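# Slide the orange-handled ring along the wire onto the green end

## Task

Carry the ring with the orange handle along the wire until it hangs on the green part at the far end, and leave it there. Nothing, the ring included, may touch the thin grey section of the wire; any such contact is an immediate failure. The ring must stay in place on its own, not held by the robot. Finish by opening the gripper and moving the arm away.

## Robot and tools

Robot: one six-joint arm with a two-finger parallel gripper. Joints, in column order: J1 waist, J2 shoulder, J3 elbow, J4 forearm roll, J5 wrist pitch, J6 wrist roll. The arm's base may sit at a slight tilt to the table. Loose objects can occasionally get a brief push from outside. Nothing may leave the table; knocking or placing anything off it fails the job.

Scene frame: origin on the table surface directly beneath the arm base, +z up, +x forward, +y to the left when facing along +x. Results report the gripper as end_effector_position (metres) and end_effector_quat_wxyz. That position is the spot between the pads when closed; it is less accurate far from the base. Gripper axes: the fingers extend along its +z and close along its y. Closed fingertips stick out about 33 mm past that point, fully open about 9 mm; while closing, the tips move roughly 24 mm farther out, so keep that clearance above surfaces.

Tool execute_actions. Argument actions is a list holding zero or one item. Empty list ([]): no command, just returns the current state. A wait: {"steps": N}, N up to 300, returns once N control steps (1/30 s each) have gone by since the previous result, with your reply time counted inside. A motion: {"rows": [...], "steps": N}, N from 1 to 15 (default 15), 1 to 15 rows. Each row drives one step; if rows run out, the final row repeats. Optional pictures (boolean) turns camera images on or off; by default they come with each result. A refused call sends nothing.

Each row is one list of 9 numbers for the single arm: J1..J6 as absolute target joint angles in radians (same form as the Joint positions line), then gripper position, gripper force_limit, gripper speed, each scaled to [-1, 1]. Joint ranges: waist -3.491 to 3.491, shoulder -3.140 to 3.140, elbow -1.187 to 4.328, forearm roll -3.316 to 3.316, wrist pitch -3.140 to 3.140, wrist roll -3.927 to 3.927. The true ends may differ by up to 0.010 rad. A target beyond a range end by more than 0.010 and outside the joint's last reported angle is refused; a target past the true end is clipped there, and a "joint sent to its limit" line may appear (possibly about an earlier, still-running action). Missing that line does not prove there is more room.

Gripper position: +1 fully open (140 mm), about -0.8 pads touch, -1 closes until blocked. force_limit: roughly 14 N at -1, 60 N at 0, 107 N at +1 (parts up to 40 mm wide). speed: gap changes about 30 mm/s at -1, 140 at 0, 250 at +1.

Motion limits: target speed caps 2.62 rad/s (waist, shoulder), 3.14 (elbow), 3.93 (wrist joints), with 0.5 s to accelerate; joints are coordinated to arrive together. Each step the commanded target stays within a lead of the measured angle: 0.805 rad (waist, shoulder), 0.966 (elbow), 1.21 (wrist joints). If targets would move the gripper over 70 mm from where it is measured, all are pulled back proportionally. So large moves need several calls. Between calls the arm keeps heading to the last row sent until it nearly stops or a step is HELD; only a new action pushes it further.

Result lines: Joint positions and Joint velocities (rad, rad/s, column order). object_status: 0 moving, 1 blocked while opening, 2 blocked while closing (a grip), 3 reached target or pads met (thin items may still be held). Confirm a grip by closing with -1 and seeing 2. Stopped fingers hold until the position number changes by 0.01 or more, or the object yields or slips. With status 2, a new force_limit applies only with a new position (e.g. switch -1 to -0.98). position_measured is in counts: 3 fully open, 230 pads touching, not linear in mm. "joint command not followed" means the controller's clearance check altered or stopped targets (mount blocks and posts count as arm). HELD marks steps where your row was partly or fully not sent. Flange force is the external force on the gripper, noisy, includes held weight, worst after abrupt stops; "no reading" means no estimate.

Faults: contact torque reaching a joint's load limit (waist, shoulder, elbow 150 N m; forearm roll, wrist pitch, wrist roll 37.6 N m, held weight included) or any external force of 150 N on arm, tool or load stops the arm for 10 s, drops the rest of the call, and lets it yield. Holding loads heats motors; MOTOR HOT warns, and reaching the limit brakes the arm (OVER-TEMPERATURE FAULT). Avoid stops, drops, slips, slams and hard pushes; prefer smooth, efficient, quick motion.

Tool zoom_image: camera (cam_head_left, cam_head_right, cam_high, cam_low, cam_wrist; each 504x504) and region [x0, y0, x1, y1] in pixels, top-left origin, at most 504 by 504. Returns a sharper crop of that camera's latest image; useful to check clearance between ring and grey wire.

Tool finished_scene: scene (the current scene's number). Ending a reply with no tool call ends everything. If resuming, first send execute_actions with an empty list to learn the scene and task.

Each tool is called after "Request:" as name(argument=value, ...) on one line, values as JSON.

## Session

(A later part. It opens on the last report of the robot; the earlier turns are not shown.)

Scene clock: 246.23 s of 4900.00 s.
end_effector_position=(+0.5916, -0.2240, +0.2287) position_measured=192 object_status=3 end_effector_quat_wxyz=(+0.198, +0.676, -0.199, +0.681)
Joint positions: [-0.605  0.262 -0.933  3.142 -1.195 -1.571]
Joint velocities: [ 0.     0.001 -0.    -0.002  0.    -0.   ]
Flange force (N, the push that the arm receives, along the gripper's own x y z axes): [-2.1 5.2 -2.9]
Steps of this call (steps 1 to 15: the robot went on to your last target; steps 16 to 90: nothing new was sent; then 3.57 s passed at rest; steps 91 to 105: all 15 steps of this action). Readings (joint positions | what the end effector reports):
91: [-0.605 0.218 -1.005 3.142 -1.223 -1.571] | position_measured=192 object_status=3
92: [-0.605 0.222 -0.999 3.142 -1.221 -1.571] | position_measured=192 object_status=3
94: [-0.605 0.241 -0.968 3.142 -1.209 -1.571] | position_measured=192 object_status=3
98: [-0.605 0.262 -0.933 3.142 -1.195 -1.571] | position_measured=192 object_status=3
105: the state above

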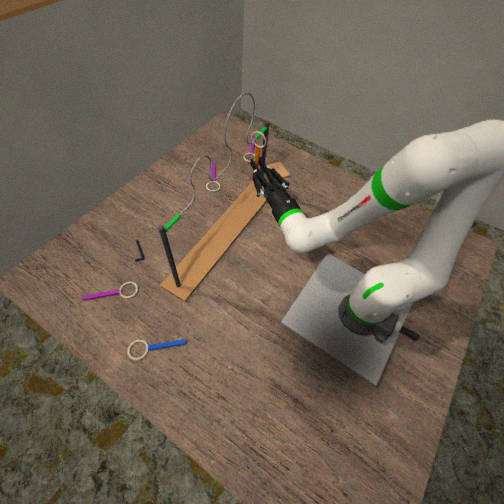

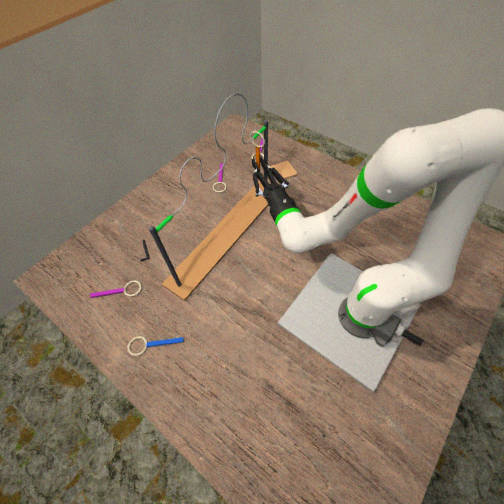

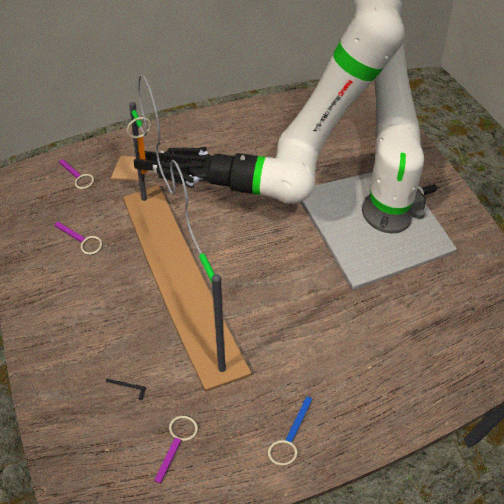

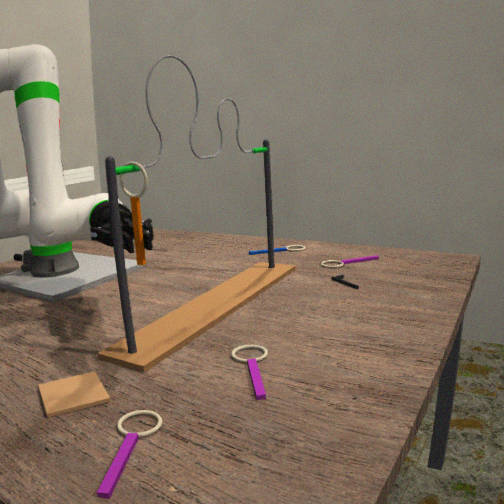

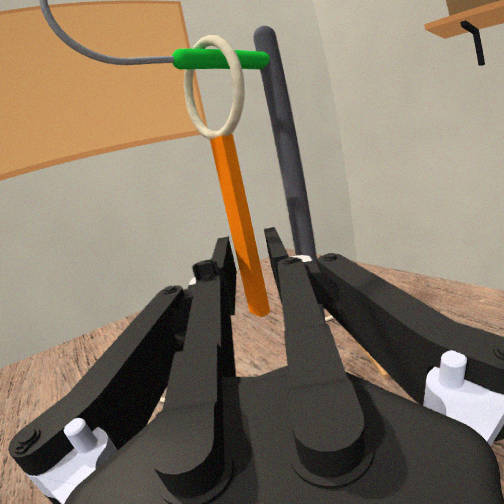

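Request:
execute_actions(actions=[{"rows": [[-0.605,0.2620,-0.9330,3.1416,-1.1951,-1.5708,-1,-1,-1]], "steps": 15}], pictures=false)

Request:
execute_actions(actions=[{"steps": 25}])

Request:
zoom_image(camera="cam_high", region=[110, 90, 230, 210])

Request:
zoom_image(camera="cam_wrist", region=[140, 10, 300, 170])

Scene clock: 252.27 s of 4900.00 s.
end_effector_position=(+0.5917, -0.2240, +0.2288) position_measured=211 object_status=0 end_effector_quat_wxyz=(+0.198, +0.676, -0.199, +0.682)
Joint positions: [-0.605  0.262 -0.933  3.142 -1.195 -1.571]
Joint velocities: [-0.002  0.    -0.    -0.001  0.     0.   ]
Flange force (N, the push that the arm receives, along the gripper's own x y z axes): [-4.1 5.0 -2.9]
Steps of this call (steps 1 to 15: the robot went on to your last target; steps 16 to 90: nothing new was sent; then 2.53 s passed at rest; steps 91 to 105: all 15 steps of this action). Readings (joint positions | what the end effector reports):
91: [-0.605 0.262 -0.933 3.142 -1.195 -1.571] | position_measured=192 object_status=0
92: [-0.605 0.262 -0.933 3.142 -1.195 -1.571] | position_measured=193 object_status=0
94: [-0.605 0.262 -0.933 3.142 -1.195 -1.571] | position_measured=196 object_status=0
98: [-0.605 0.262 -0.933 3.142 -1.195 -1.571] | position_measured=203 object_status=0
105: the state above

Scene clock: 253.10 s of 4900.00 s.
end_effector_position=(+0.5917, -0.2240, +0.2288) position_measured=211 object_status=2 end_effector_quat_wxyz=(+0.198, +0.676, -0.199, +0.682)
Joint positions: [-0.605  0.262 -0.933  3.142 -1.195 -1.571]
Joint velocities: [ 0.    -0.001 -0.    -0.001 -0.     0.   ]
Flange force (N, the push that the arm receives, along the gripper's own x y z axes): [-0.3 5.4 -4.0]
Steps of this call (steps 1 to 15: the robot went on to your last target; steps 16 to 25: nothing new was sent). Readings (joint positions | what the end effector reports):
1: [-0.605 0.262 -0.933 3.142 -1.195 -1.571] | position_measured=211 object_status=0
2: [-0.605 0.262 -0.933 3.142 -1.195 -1.571] | position_measured=211 object_status=0
4: [-0.605 0.262 -0.933 3.142 -1.195 -1.571] | position_measured=211 object_status=2
8: [-0.605 0.262 -0.933 3.142 -1.195 -1.571] | position_measured=211 object_status=2
25: the state above
The arm was judged still, so your last target was given up. Only a new action makes it travel on or press farther. Fingers that are still opening or closing keep moving.

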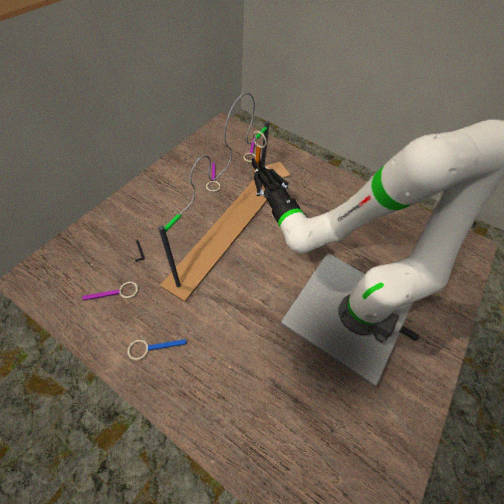

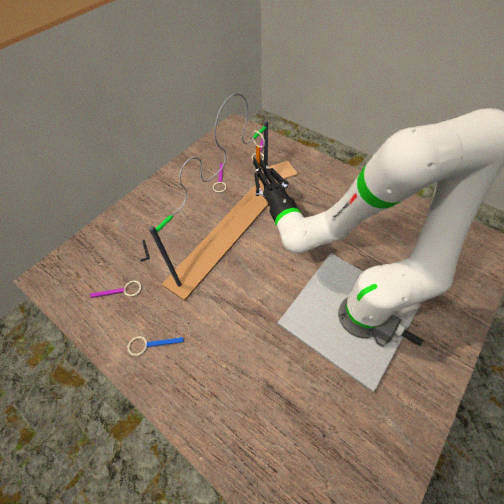

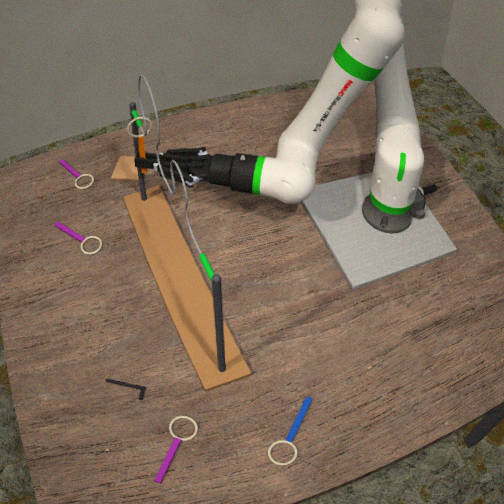

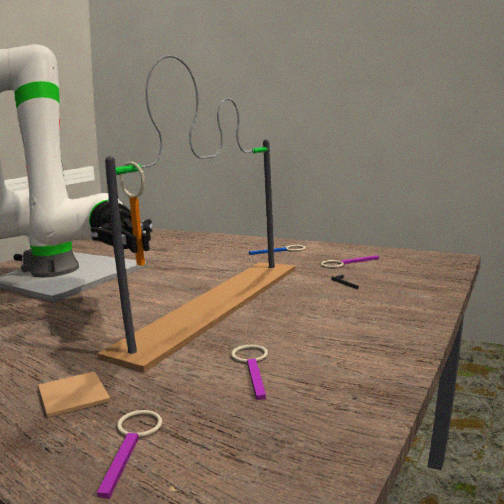

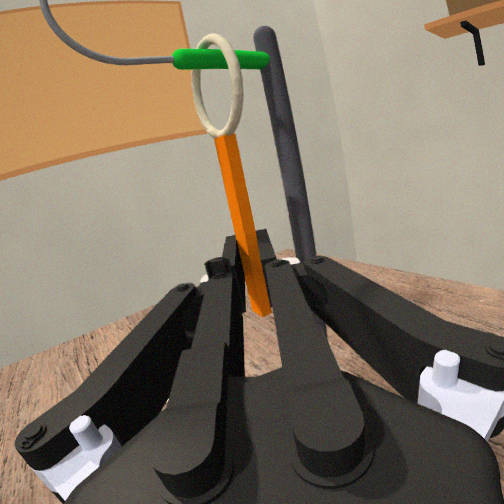

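Region (110, 90, 230, 210) of cam_high's 504x504 image, scaled by 4.200, with more detail than that image has.

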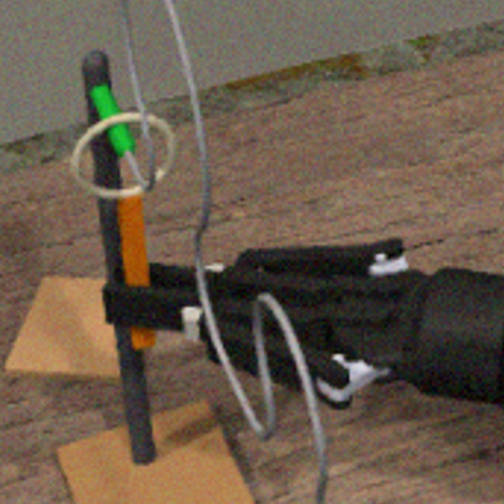

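Region (140, 10, 300, 170) of cam_wrist's 504x504 image, scaled by 3.150, with more detail than that image has.

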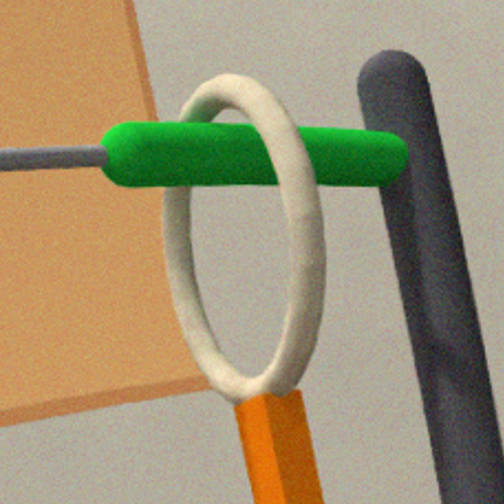

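Request:
execute_actions(actions=[{"rows": [[-0.605,0.2620,-0.9330,3.1416,-1.1951,-1.5708,-0.6,-1,-1]], "steps": 8}], pictures=false)

Request:
execute_actions(actions=[{"rows": [[-0.605,0.2620,-0.9330,3.1416,-1.1951,-1.5708,-1,-1,-0.5]], "steps": 15}], pictures=false)

Request:
execute_actions(actions=[{"steps": 15}])

Scene clock: 262.53 s of 4900.00 s.
end_effector_position=(+0.5917, -0.2240, +0.2288) position_measured=205 object_status=0 end_effector_quat_wxyz=(+0.198, +0.676, -0.199, +0.682)
Joint positions: [-0.605  0.262 -0.933  3.142 -1.195 -1.571]
Joint velocities: [ 0.     0.    -0.     0.001 -0.    -0.   ]
Flange force (N, the push that the arm receives, along the gripper's own x y z axes): [-2.1 5.6 -2.7]
Steps of this call (steps 1 to 90: nothing new was sent; then 6.17 s passed at rest; steps 91 to 98: all 8 steps of this action). Readings (joint positions | what the end effector reports):
91: [-0.605 0.262 -0.933 3.142 -1.195 -1.571] | position_measured=211 object_status=0
92: [-0.605 0.262 -0.933 3.142 -1.195 -1.571] | position_measured=211 object_status=0
94: [-0.605 0.262 -0.933 3.142 -1.195 -1.571] | position_measured=206 object_status=0
98: the state above

Scene clock: 263.03 s of 4900.00 s.
end_effector_position=(+0.5917, -0.2240, +0.2288) position_measured=219 object_status=2 end_effector_quat_wxyz=(+0.198, +0.676, -0.199, +0.682)
Joint positions: [-0.605  0.262 -0.933  3.142 -1.195 -1.571]
Joint velocities: [ 0.     0.001  0.     0.    -0.    -0.   ]
Flange force (N, the push that the arm receives, along the gripper's own x y z axes): [1.2 5.0 -3.6]
Steps of this call (steps 1 to 15: all 15 steps of this action). Readings (joint positions | what the end effector reports):
1: [-0.605 0.262 -0.933 3.142 -1.195 -1.571] | position_measured=205 object_status=0
2: [-0.605 0.262 -0.933 3.142 -1.195 -1.571] | position_measured=208 object_status=0
4: [-0.605 0.262 -0.933 3.142 -1.195 -1.571] | position_measured=217 object_status=0
8: [-0.605 0.262 -0.933 3.142 -1.195 -1.571] | position_measured=219 object_status=0
15: the state above

Scene clock: 263.53 s of 4900.00 s.
end_effector_position=(+0.5917, -0.2240, +0.2288) position_measured=219 object_status=2 end_effector_quat_wxyz=(+0.198, +0.676, -0.199, +0.682)
Joint positions: [-0.605  0.262 -0.933  3.142 -1.195 -1.571]
Joint velocities: [0.001 0.001 0.001 0.002 0.    0.   ]
Flange force (N, the push that the arm receives, along the gripper's own x y z axes): [0.3 5.6 -1.4]
Steps of this call (steps 1 to 15: the robot went on to your last target). Readings (joint positions | what the end effector reports):
1: [-0.605 0.262 -0.933 3.142 -1.195 -1.571] | position_measured=219 object_status=2
2: [-0.605 0.262 -0.933 3.142 -1.195 -1.571] | position_measured=219 object_status=2
4: [-0.605 0.262 -0.933 3.142 -1.195 -1.571] | position_measured=219 object_status=2
8: [-0.605 0.262 -0.933 3.142 -1.195 -1.571] | position_measured=219 object_status=2
15: the state above
The arm was judged still, so your last target was given up. Only a new action makes it travel on or press farther. Fingers that are still opening or closing keep moving.

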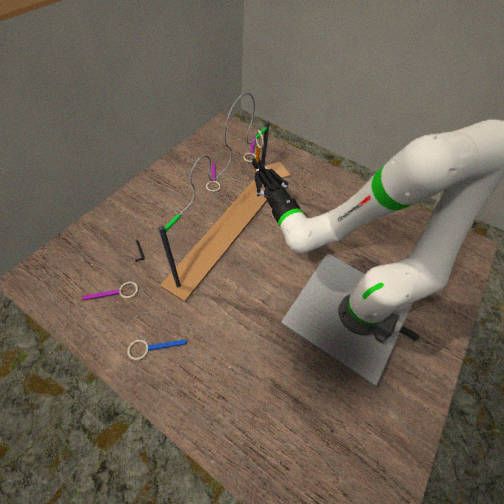

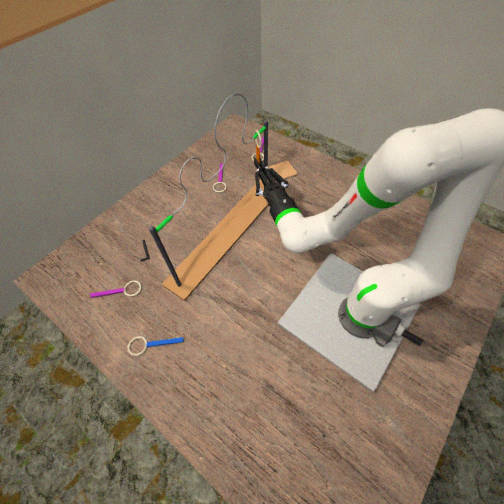

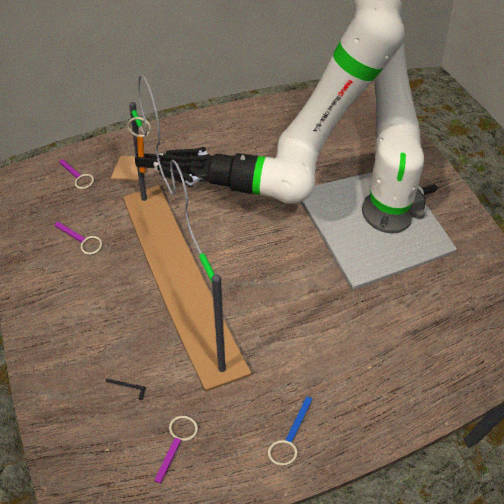

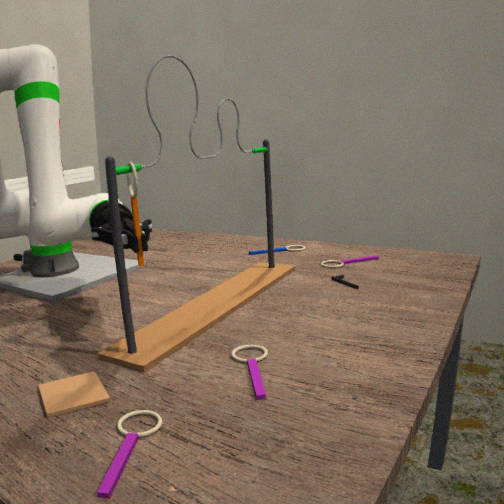

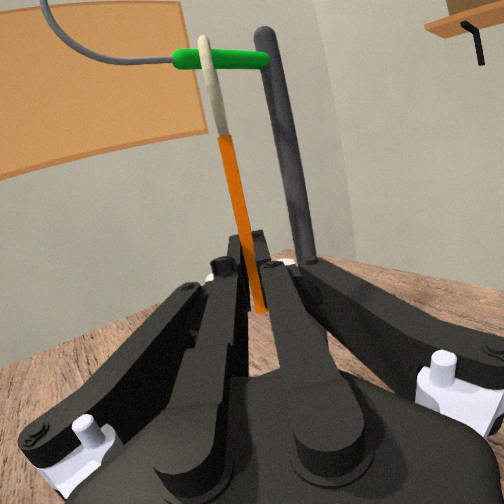

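Request:
execute_actions(actions=[{"rows": [[-0.6063,0.2564,-0.9319,3.1416,-1.1883,-1.5708,-1,-1,-0.5],[-0.6076,0.2507,-0.9307,3.1416,-1.1815,-1.5708,-1,-1,-0.5],[-0.6088,0.2451,-0.9296,3.1416,-1.1747,-1.5708,-1,-1,-0.5],[-0.6101,0.2394,-0.9285,3.1416,-1.1679,-1.5708,-1,-1,-0.5],[-0.6114,0.2338,-0.9274,3.1416,-1.1612,-1.5708,-1,-1,-0.5],[-0.6127,0.2281,-0.9262,3.1416,-1.1544,-1.5708,-1,-1,-0.5],[-0.6140,0.2225,-0.9251,3.1416,-1.1476,-1.5708,-1,-1,-0.5],[-0.6152,0.2168,-0.9240,3.1416,-1.1408,-1.5708,-1,-1,-0.5],[-0.6165,0.2112,-0.9228,3.1416,-1.1340,-1.5708,-1,-1,-0.5],[-0.6178,0.2055,-0.9217,3.1416,-1.1272,-1.5708,-1,-1,-0.5]], "steps": 15}])

Request:
zoom_image(camera="cam_high", region=[110, 90, 190, 170])

Request:
zoom_image(camera="cam_wrist", region=[140, 10, 300, 170])

Scene clock: 320.20 s of 4900.00 s.
end_effector_position=(+0.5921, -0.2338, +0.2457) position_measured=219 object_status=2 end_effector_quat_wxyz=(+0.202, +0.675, -0.203, +0.680)
Joint positions: [-0.618  0.206 -0.922  3.142 -1.127 -1.571]
Joint velocities: [-0.    -0.001 -0.     0.001  0.002  0.   ]
Flange force (N, the push that the arm receives, along the gripper's own x y z axes): [0.1 6.1 -3.9]
Steps of this call (steps 1 to 90: nothing new was sent; then 53.17 s passed at rest; steps 91 to 105: all 15 steps of this action). Readings (joint positions | what the end effector reports):
91: [-0.605 0.262 -0.933 3.142 -1.195 -1.571] | position_measured=219 object_status=2
92: [-0.605 0.259 -0.933 3.142 -1.191 -1.571] | position_measured=219 object_status=2
94: [-0.607 0.250 -0.931 3.142 -1.180 -1.571] | position_measured=219 object_status=2
98: [-0.613 0.228 -0.926 3.142 -1.154 -1.571] | position_measured=219 object_status=2
105: the state above

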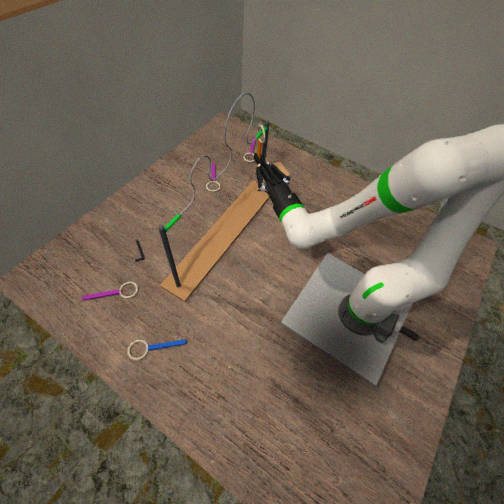

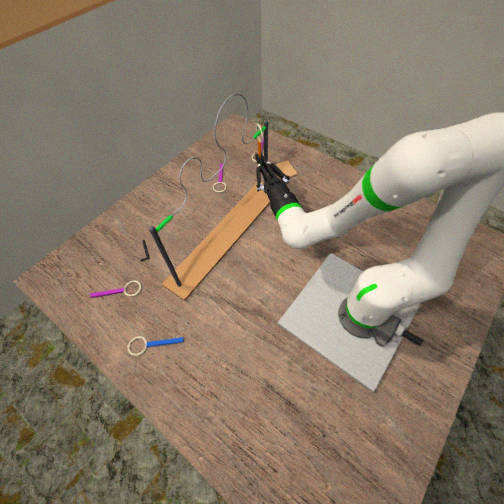

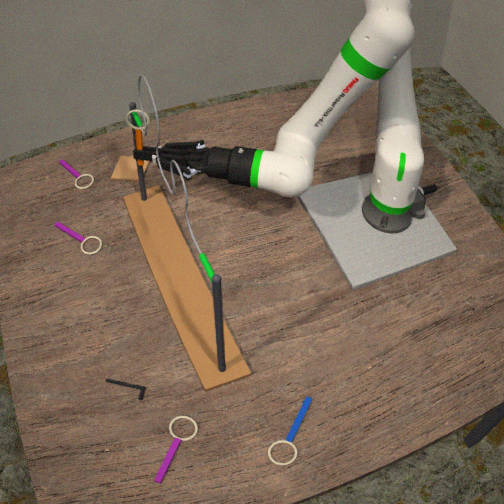

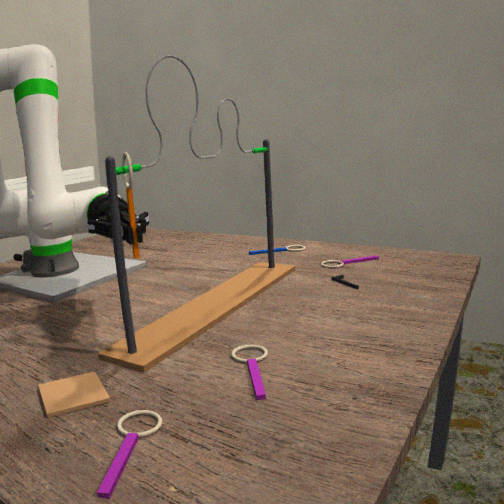

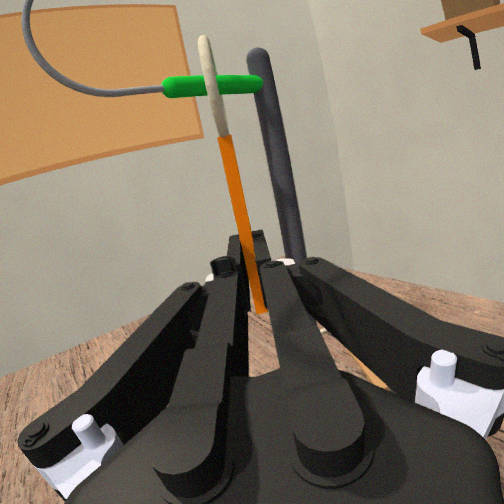

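Region (110, 90, 190, 170) of cam_high's 504x504 image, scaled by 6.300, with more detail than that image has.

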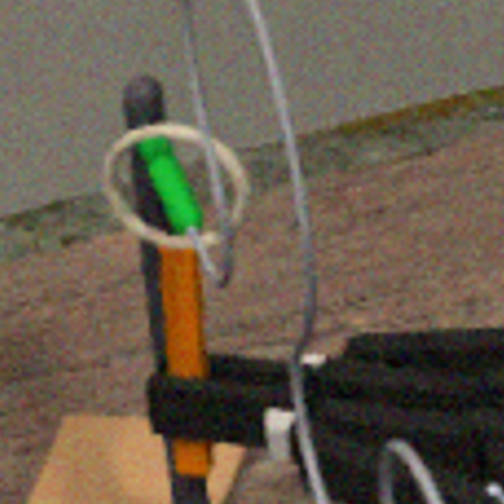

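Region (140, 10, 300, 170) of cam_wrist's 504x504 image, scaled by 3.150, with more detail than that image has.

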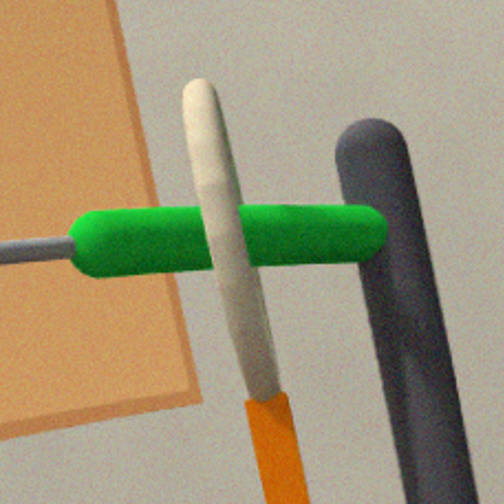

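Request:
execute_actions(actions=[{"rows": [[-0.6178,0.2003,-0.9273,3.1416,-1.1276,-1.5708,-1,-1,-0.5],[-0.6178,0.1951,-0.9329,3.1416,-1.1280,-1.5708,-1,-1,-0.5],[-0.6178,0.1899,-0.9385,3.1416,-1.1284,-1.5708,-1,-1,-0.5],[-0.6178,0.1847,-0.9441,3.1416,-1.1288,-1.5708,-1,-1,-0.5],[-0.6178,0.1795,-0.9497,3.1416,-1.1292,-1.5708,-1,-1,-0.5],[-0.6178,0.1743,-0.9553,3.1416,-1.1296,-1.5708,-1,-1,-0.5],[-0.6178,0.1690,-0.9609,3.1416,-1.1300,-1.5708,-1,-1,-0.5],[-0.6178,0.1638,-0.9665,3.1416,-1.1304,-1.5708,-1,-1,-0.5],[-0.6178,0.1586,-0.9721,3.1416,-1.1308,-1.5708,-1,-1,-0.5],[-0.6178,0.1534,-0.9777,3.1416,-1.1312,-1.5708,-1,-1,-0.5],[-0.6178,0.1482,-0.9833,3.1416,-1.1316,-1.5708,-1,-1,-0.5],[-0.6178,0.1430,-0.9889,3.1416,-1.1320,-1.5708,-1,-1,-0.5]], "steps": 12}], pictures=false)

Request:
execute_actions(actions=[{"rows": [[-0.6178,0.1351,-0.9939,3.1416,-1.1290,-1.5708,-1,-1,-0.5],[-0.6178,0.1271,-0.9989,3.1416,-1.1261,-1.5708,-1,-1,-0.5],[-0.6178,0.1192,-1.0039,3.1416,-1.1231,-1.5708,-1,-1,-0.5],[-0.6178,0.1112,-1.0089,3.1416,-1.1202,-1.5708,-1,-1,-0.5],[-0.6178,0.1033,-1.0139,3.1416,-1.1172,-1.5708,-1,-1,-0.5],[-0.6178,0.0954,-1.0189,3.1416,-1.1143,-1.5708,-1,-1,-0.5],[-0.6178,0.0874,-1.0238,3.1416,-1.1113,-1.5708,-1,-1,-0.5],[-0.6178,0.0795,-1.0288,3.1416,-1.1083,-1.5708,-1,-1,-0.5],[-0.6178,0.0715,-1.0338,3.1416,-1.1054,-1.5708,-1,-1,-0.5],[-0.6178,0.0636,-1.0388,3.1416,-1.1024,-1.5708,-1,-1,-0.5],[-0.6178,0.0556,-1.0438,3.1416,-1.0995,-1.5708,-1,-1,-0.5],[-0.6178,0.0477,-1.0488,3.1416,-1.0965,-1.5708,-1,-1,-0.5]], "steps": 12}], pictures=false)

Request:
execute_actions(actions=[{"rows": [[-0.6178,0.0328,-1.0520,3.1416,-1.0821,-1.5708,-1,-1,-0.5],[-0.6178,0.0179,-1.0552,3.1416,-1.0677,-1.5708,-1,-1,-0.5],[-0.6178,0.0030,-1.0583,3.1416,-1.0533,-1.5708,-1,-1,-0.5],[-0.6178,-0.0120,-1.0615,3.1416,-1.0389,-1.5708,-1,-1,-0.5],[-0.6178,-0.0269,-1.0647,3.1416,-1.0245,-1.5708,-1,-1,-0.5],[-0.6178,-0.0418,-1.0679,3.1416,-1.0101,-1.5708,-1,-1,-0.5],[-0.6178,-0.0567,-1.0710,3.1416,-0.9956,-1.5708,-1,-1,-0.5],[-0.6178,-0.0716,-1.0742,3.1416,-0.9812,-1.5708,-1,-1,-0.5],[-0.6178,-0.0866,-1.0774,3.1416,-0.9668,-1.5708,-1,-1,-0.5],[-0.6178,-0.1015,-1.0806,3.1416,-0.9524,-1.5708,-1,-1,-0.5],[-0.6178,-0.1164,-1.0837,3.1416,-0.9380,-1.5708,-1,-1,-0.5],[-0.6178,-0.1313,-1.0869,3.1416,-0.9236,-1.5708,-1,-1,-0.5]], "steps": 15}], pictures=false)

Request:
execute_actions(actions=[{"steps": 8}])

Request:
zoom_image(camera="cam_high", region=[110, 90, 210, 170])

Scene clock: 339.90 s of 4900.00 s.
end_effector_position=(+0.5730, -0.2213, +0.2488) position_measured=219 object_status=2 end_effector_quat_wxyz=(+0.202, +0.675, -0.203, +0.680)
Joint positions: [-0.618  0.153 -0.978  3.142 -1.131 -1.571]
Joint velocities: [-0.001 -0.154 -0.166 -0.    -0.012  0.   ]
Flange force (N, the push that the arm receives, along the gripper's own x y z axes): [-0.5 3.4 -1.3]
Steps of this call (steps 1 to 15: the robot went on to your last target; steps 16 to 90: nothing new was sent; then 16.30 s passed at rest; steps 91 to 102: all 12 steps of this action). Readings (joint positions | what the end effector reports):
91: [-0.618 0.205 -0.922 3.142 -1.127 -1.571] | position_measured=219 object_status=2
92: [-0.618 0.202 -0.925 3.142 -1.127 -1.571] | position_measured=219 object_status=2
94: [-0.618 0.194 -0.934 3.142 -1.128 -1.571] | position_measured=219 object_status=2
98: [-0.618 0.173 -0.956 3.142 -1.130 -1.571] | position_measured=219 object_status=2
102: the state above

Scene clock: 340.30 s of 4900.00 s.
end_effector_position=(+0.5520, -0.2076, +0.2579) position_measured=219 object_status=2 end_effector_quat_wxyz=(+0.202, +0.675, -0.203, +0.680)
Joint positions: [-0.618  0.064 -1.038  3.142 -1.103 -1.571]
Joint velocities: [ 0.    -0.234 -0.148  0.001  0.087 -0.   ]
Flange force (N, the push that the arm receives, along the gripper's own x y z axes): [3.6 4.5 -3.2]
Steps of this call (steps 1 to 12: all 12 steps of this action). Readings (joint positions | what the end effector reports):
1: [-0.618 0.147 -0.984 3.142 -1.131 -1.571] | position_measured=219 object_status=2
2: [-0.618 0.141 -0.989 3.142 -1.131 -1.571] | position_measured=219 object_status=2
4: [-0.618 0.127 -0.999 3.142 -1.126 -1.571] | position_measured=219 object_status=2
8: [-0.618 0.096 -1.018 3.142 -1.115 -1.571] | position_measured=219 object_status=2
12: the state above

Scene clock: 340.80 s of 4900.00 s.
end_effector_position=(+0.5306, -0.1936, +0.2759) position_measured=219 object_status=2 end_effector_quat_wxyz=(+0.199, +0.685, -0.206, +0.670)
Joint positions: [-0.618 -0.127 -1.086  3.142 -0.928 -1.571]
Joint velocities: [-0.    -0.18  -0.037  0.     0.17   0.   ]
Flange force (N, the push that the arm receives, along the gripper's own x y z axes): no reading
Steps of this call (steps 1 to 15: all 15 steps of this action). Readings (joint positions | what the end effector reports):
1: [-0.618 0.056 -1.043 3.142 -1.100 -1.571] | position_measured=219 object_status=2
2: [-0.618 0.047 -1.047 3.142 -1.094 -1.571] | position_measured=219 object_status=2
4: [-0.618 0.023 -1.054 3.142 -1.072 -1.571] | position_measured=219 object_status=2
8: [-0.618 -0.033 -1.066 3.142 -1.019 -1.571] | position_measured=219 object_status=2
15: the state above

Scene clock: 341.07 s of 4900.00 s.
end_effector_position=(+0.5301, -0.1933, +0.2761) position_measured=219 object_status=2 end_effector_quat_wxyz=(+0.199, +0.686, -0.206, +0.669)
Joint positions: [-0.618 -0.131 -1.087  3.142 -0.924 -1.571]
Joint velocities: [-0.    -0.001 -0.    -0.001  0.     0.   ]
Flange force (N, the push that the arm receives, along the gripper's own x y z axes): no reading
Steps of this call (steps 1 to 8: the robot went on to your last target). Readings (joint positions | what the end effector reports):
1: [-0.618 -0.130 -1.087 3.142 -0.925 -1.571] | position_measured=219 object_status=2
2: [-0.618 -0.131 -1.087 3.142 -0.924 -1.571] | position_measured=219 object_status=2
4: [-0.618 -0.131 -1.087 3.142 -0.924 -1.571] | position_measured=219 object_status=2
8: the state above

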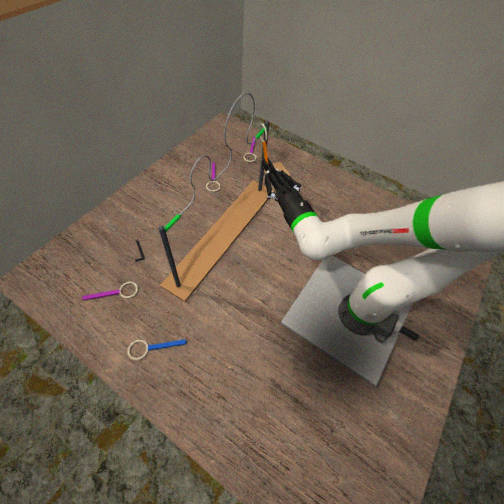

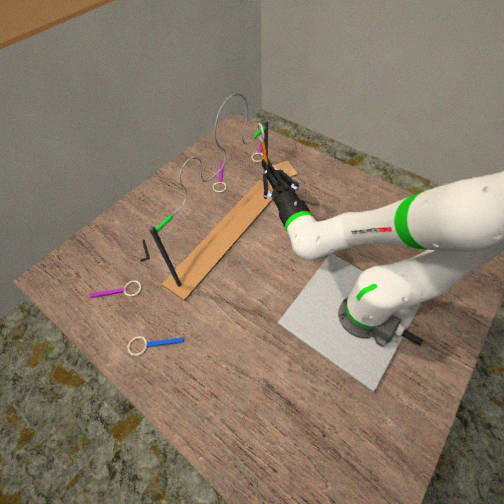

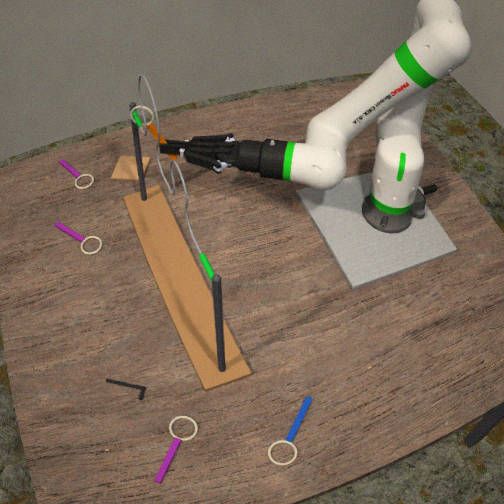

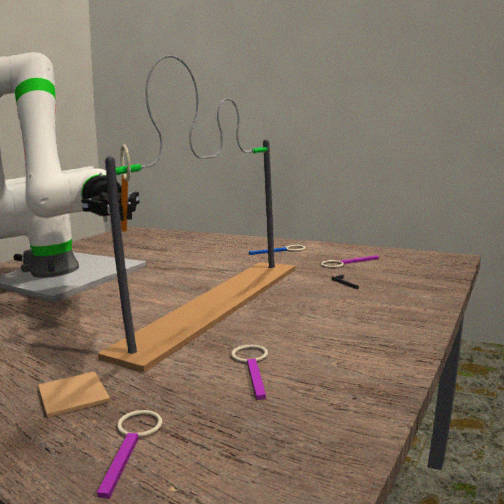

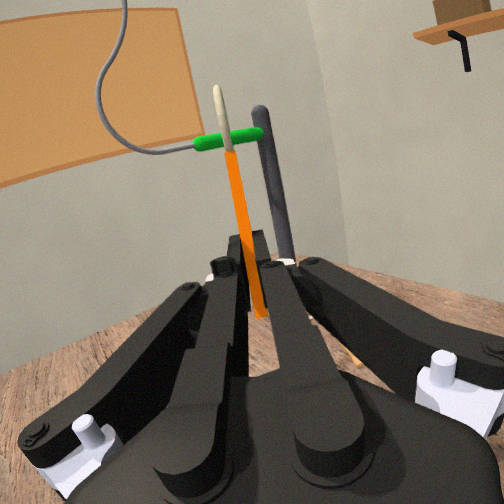

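Region (110, 90, 210, 170) of cam_high's 504x504 image, scaled by 5.040, with more detail than that image has; it fills the top 403 rows of this view, and the rest is white.

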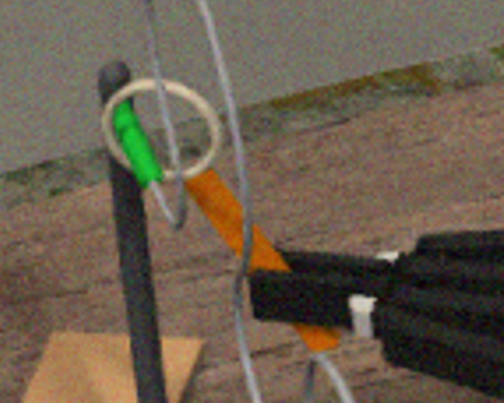

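Request:
execute_actions(actions=[{"rows": [[-0.6178,-0.1471,-1.0875,3.1416,-0.9058,-1.5708,-1,-1,-0.5],[-0.6178,-0.1628,-1.0881,3.1416,-0.8880,-1.5708,-1,-1,-0.5],[-0.6178,-0.1786,-1.0887,3.1416,-0.8701,-1.5708,-1,-1,-0.5],[-0.6178,-0.1944,-1.0893,3.1416,-0.8523,-1.5708,-1,-1,-0.5],[-0.6178,-0.2101,-1.0899,3.1416,-0.8345,-1.5708,-1,-1,-0.5],[-0.6178,-0.2259,-1.0906,3.1416,-0.8167,-1.5708,-1,-1,-0.5],[-0.6178,-0.2417,-1.0912,3.1416,-0.7988,-1.5708,-1,-1,-0.5],[-0.6178,-0.2574,-1.0918,3.1416,-0.7810,-1.5708,-1,-1,-0.5],[-0.6178,-0.2732,-1.0924,3.1416,-0.7632,-1.5708,-1,-1,-0.5],[-0.6178,-0.2890,-1.0930,3.1416,-0.7454,-1.5708,-1,-1,-0.5],[-0.6178,-0.3047,-1.0936,3.1416,-0.7275,-1.5708,-1,-1,-0.5],[-0.6178,-0.3205,-1.0942,3.1416,-0.7097,-1.5708,-1,-1,-0.5]], "steps": 12}], pictures=false)

Request:
execute_actions(actions=[{"rows": [[-0.6178,-0.3337,-1.0919,3.1416,-0.6915,-1.5708,-1,-1,-0.5],[-0.6178,-0.3469,-1.0896,3.1416,-0.6733,-1.5708,-1,-1,-0.5],[-0.6178,-0.3601,-1.0873,3.1416,-0.6552,-1.5708,-1,-1,-0.5],[-0.6178,-0.3733,-1.0850,3.1416,-0.6370,-1.5708,-1,-1,-0.5],[-0.6178,-0.3865,-1.0827,3.1416,-0.6188,-1.5708,-1,-1,-0.5],[-0.6178,-0.3998,-1.0804,3.1416,-0.6006,-1.5708,-1,-1,-0.5],[-0.6178,-0.4130,-1.0780,3.1416,-0.5824,-1.5708,-1,-1,-0.5],[-0.6178,-0.4262,-1.0757,3.1416,-0.5642,-1.5708,-1,-1,-0.5],[-0.6178,-0.4394,-1.0734,3.1416,-0.5461,-1.5708,-1,-1,-0.5],[-0.6178,-0.4526,-1.0711,3.1416,-0.5279,-1.5708,-1,-1,-0.5],[-0.6178,-0.4658,-1.0688,3.1416,-0.5097,-1.5708,-1,-1,-0.5],[-0.6178,-0.4790,-1.0665,3.1416,-0.4915,-1.5708,-1,-1,-0.5]], "steps": 12}], pictures=false)

Request:
execute_actions(actions=[{"rows": [[-0.6178,-0.4873,-1.0617,3.1416,-0.4758,-1.5708,-1,-1,-0.5],[-0.6178,-0.4956,-1.0568,3.1416,-0.4600,-1.5708,-1,-1,-0.5],[-0.6178,-0.5039,-1.0520,3.1416,-0.4443,-1.5708,-1,-1,-0.5],[-0.6178,-0.5122,-1.0472,3.1416,-0.4285,-1.5708,-1,-1,-0.5],[-0.6178,-0.5205,-1.0423,3.1416,-0.4128,-1.5708,-1,-1,-0.5],[-0.6178,-0.5288,-1.0375,3.1416,-0.3970,-1.5708,-1,-1,-0.5],[-0.6178,-0.5371,-1.0327,3.1416,-0.3813,-1.5708,-1,-1,-0.5],[-0.6178,-0.5454,-1.0278,3.1416,-0.3655,-1.5708,-1,-1,-0.5],[-0.6178,-0.5537,-1.0230,3.1416,-0.3498,-1.5708,-1,-1,-0.5],[-0.6178,-0.5620,-1.0182,3.1416,-0.3340,-1.5708,-1,-1,-0.5],[-0.6178,-0.5703,-1.0133,3.1416,-0.3183,-1.5708,-1,-1,-0.5],[-0.6178,-0.5786,-1.0085,3.1416,-0.3025,-1.5708,-1,-1,-0.5]], "steps": 12}], pictures=false)

Request:
execute_actions(actions=[{"rows": [[-0.6178,-0.5826,-1.0021,3.1416,-0.2893,-1.5708,-1,-1,-0.5],[-0.6178,-0.5867,-0.9956,3.1416,-0.2762,-1.5708,-1,-1,-0.5],[-0.6178,-0.5907,-0.9892,3.1416,-0.2630,-1.5708,-1,-1,-0.5],[-0.6178,-0.5947,-0.9828,3.1416,-0.2498,-1.5708,-1,-1,-0.5],[-0.6178,-0.5987,-0.9763,3.1416,-0.2366,-1.5708,-1,-1,-0.5],[-0.6178,-0.6028,-0.9699,3.1416,-0.2235,-1.5708,-1,-1,-0.5],[-0.6178,-0.6068,-0.9634,3.1416,-0.2103,-1.5708,-1,-1,-0.5],[-0.6178,-0.6108,-0.9570,3.1416,-0.1971,-1.5708,-1,-1,-0.5]], "steps": 15}])

Request:
zoom_image(camera="cam_high", region=[110, 70, 230, 150])

Request:
zoom_image(camera="cam_wrist", region=[170, 140, 310, 280])

Scene clock: 371.63 s of 4900.00 s.
end_effector_position=(+0.5197, -0.1865, +0.2933) position_measured=219 object_status=2 end_effector_quat_wxyz=(+0.196, +0.694, -0.209, +0.661)
Joint positions: [-0.618 -0.277 -1.093  3.142 -0.759 -1.571]
Joint velocities: [ 0.001 -0.461 -0.018 -0.     0.518  0.   ]
Flange force (N, the push that the arm receives, along the gripper's own x y z axes): no reading
Steps of this call (steps 1 to 15: the robot went on to your last target; steps 16 to 90: nothing new was sent; then 27.17 s passed at rest; steps 91 to 102: all 12 steps of this action). Readings (joint positions | what the end effector reports):
91: [-0.618 -0.132 -1.087 3.142 -0.923 -1.571] | position_measured=219 object_status=2
92: [-0.618 -0.136 -1.087 3.142 -0.918 -1.571] | position_measured=219 object_status=2
94: [-0.618 -0.158 -1.088 3.142 -0.893 -1.571] | position_measured=219 object_status=2
98: [-0.618 -0.216 -1.090 3.142 -0.828 -1.571] | position_measured=219 object_status=2
102: the state above

Scene clock: 372.03 s of 4900.00 s.
end_effector_position=(+0.5096, -0.1800, +0.3180) position_measured=219 object_status=2 end_effector_quat_wxyz=(+0.193, +0.704, -0.212, +0.649)
Joint positions: [-0.618 -0.445 -1.072  3.142 -0.538 -1.571]
Joint velocities: [ 0.002 -0.391  0.069  0.001  0.534  0.   ]
Flange force (N, the push that the arm receives, along the gripper's own x y z axes): no reading
Steps of this call (steps 1 to 12: all 12 steps of this action). Readings (joint positions | what the end effector reports):
1: [-0.618 -0.293 -1.093 3.142 -0.741 -1.571] | position_measured=219 object_status=2
2: [-0.618 -0.308 -1.093 3.142 -0.723 -1.571] | position_measured=219 object_status=2
4: [-0.618 -0.337 -1.092 3.142 -0.685 -1.571] | position_measured=219 object_status=2
8: [-0.618 -0.392 -1.082 3.142 -0.611 -1.571] | position_measured=219 object_status=2
12: the state above

Scene clock: 372.43 s of 4900.00 s.
end_effector_position=(+0.5051, -0.1772, +0.3454) position_measured=219 object_status=2 end_effector_quat_wxyz=(+0.189, +0.715, -0.215, +0.638)
Joint positions: [-0.618 -0.559 -1.02   3.142 -0.339 -1.571]
Joint velocities: [-0.002 -0.245  0.143 -0.002  0.461 -0.   ]
Flange force (N, the push that the arm receives, along the gripper's own x y z axes): no reading
Steps of this call (steps 1 to 12: all 12 steps of this action). Readings (joint positions | what the end effector reports):
1: [-0.618 -0.459 -1.070 3.142 -0.520 -1.571] | position_measured=219 object_status=2
2: [-0.618 -0.471 -1.067 3.142 -0.501 -1.571] | position_measured=219 object_status=2
4: [-0.618 -0.491 -1.058 3.142 -0.467 -1.571] | position_measured=219 object_status=2
8: [-0.618 -0.526 -1.039 3.142 -0.402 -1.571] | position_measured=219 object_status=2
12: the state above

Scene clock: 372.93 s of 4900.00 s.
end_effector_position=(+0.5052, -0.1773, +0.3690) position_measured=219 object_status=2 end_effector_quat_wxyz=(+0.186, +0.724, -0.217, +0.628)
Joint positions: [-0.618 -0.611 -0.957  3.142 -0.197 -1.571]
Joint velocities: [-0.002  0.    -0.    -0.001  0.001 -0.   ]
Flange force (N, the push that the arm receives, along the gripper's own x y z axes): no reading
Steps of this call (steps 1 to 15: all 15 steps of this action). Readings (joint positions | what the end effector reports):
1: [-0.618 -0.568 -1.015 3.142 -0.323 -1.571] | position_measured=219 object_status=2
2: [-0.618 -0.575 -1.009 3.142 -0.308 -1.571] | position_measured=219 object_status=2
4: [-0.618 -0.585 -0.997 3.142 -0.279 -1.571] | position_measured=219 object_status=2
8: [-0.618 -0.602 -0.971 3.142 -0.226 -1.571] | position_measured=219 object_status=2
15: the state above

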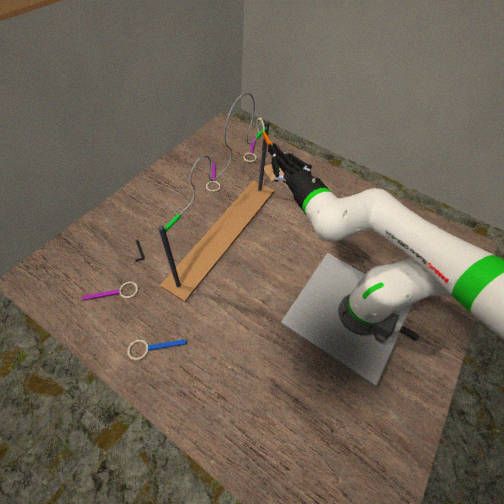

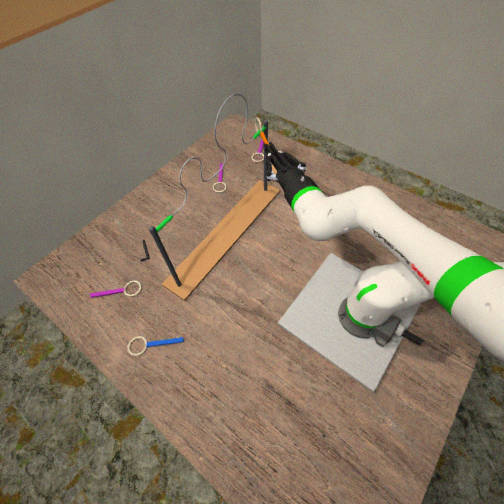

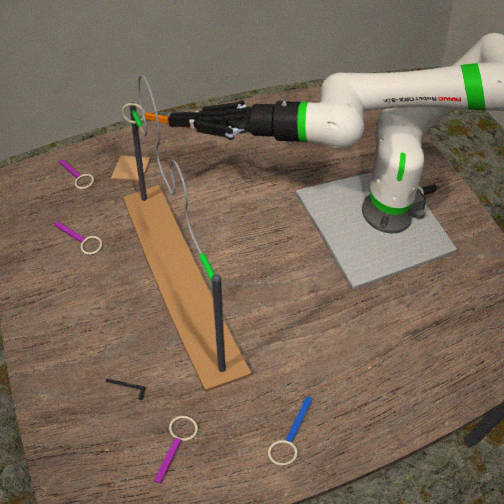

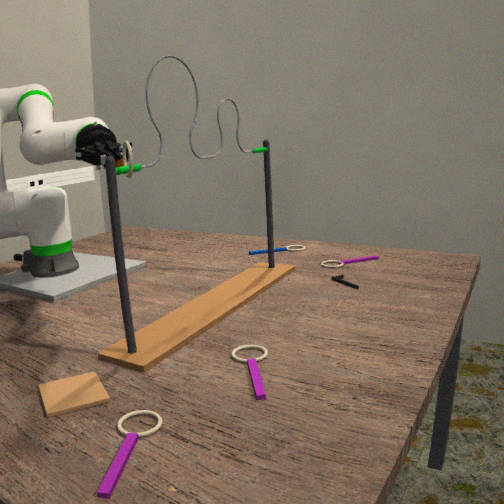

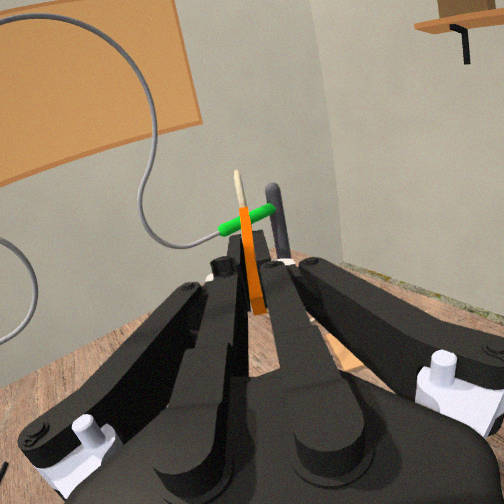

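Region (110, 70, 230, 150) of cam_high's 504x504 image, scaled by 4.200, with more detail than that image has.

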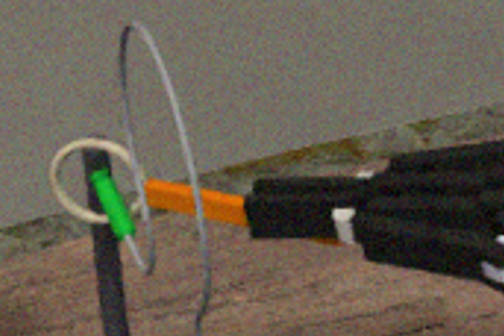

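Region (170, 140, 310, 280) of cam_wrist's 504x504 image, scaled by 3.600, with more detail than that image has.

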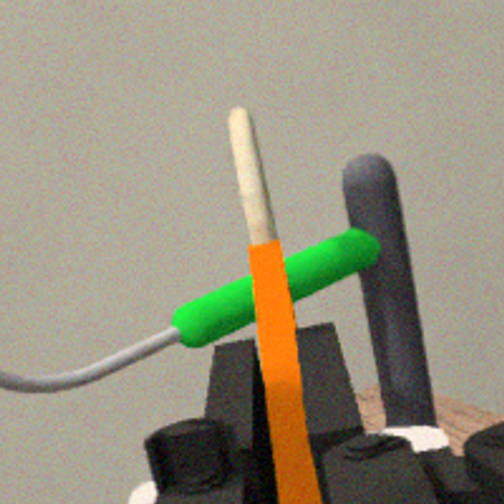

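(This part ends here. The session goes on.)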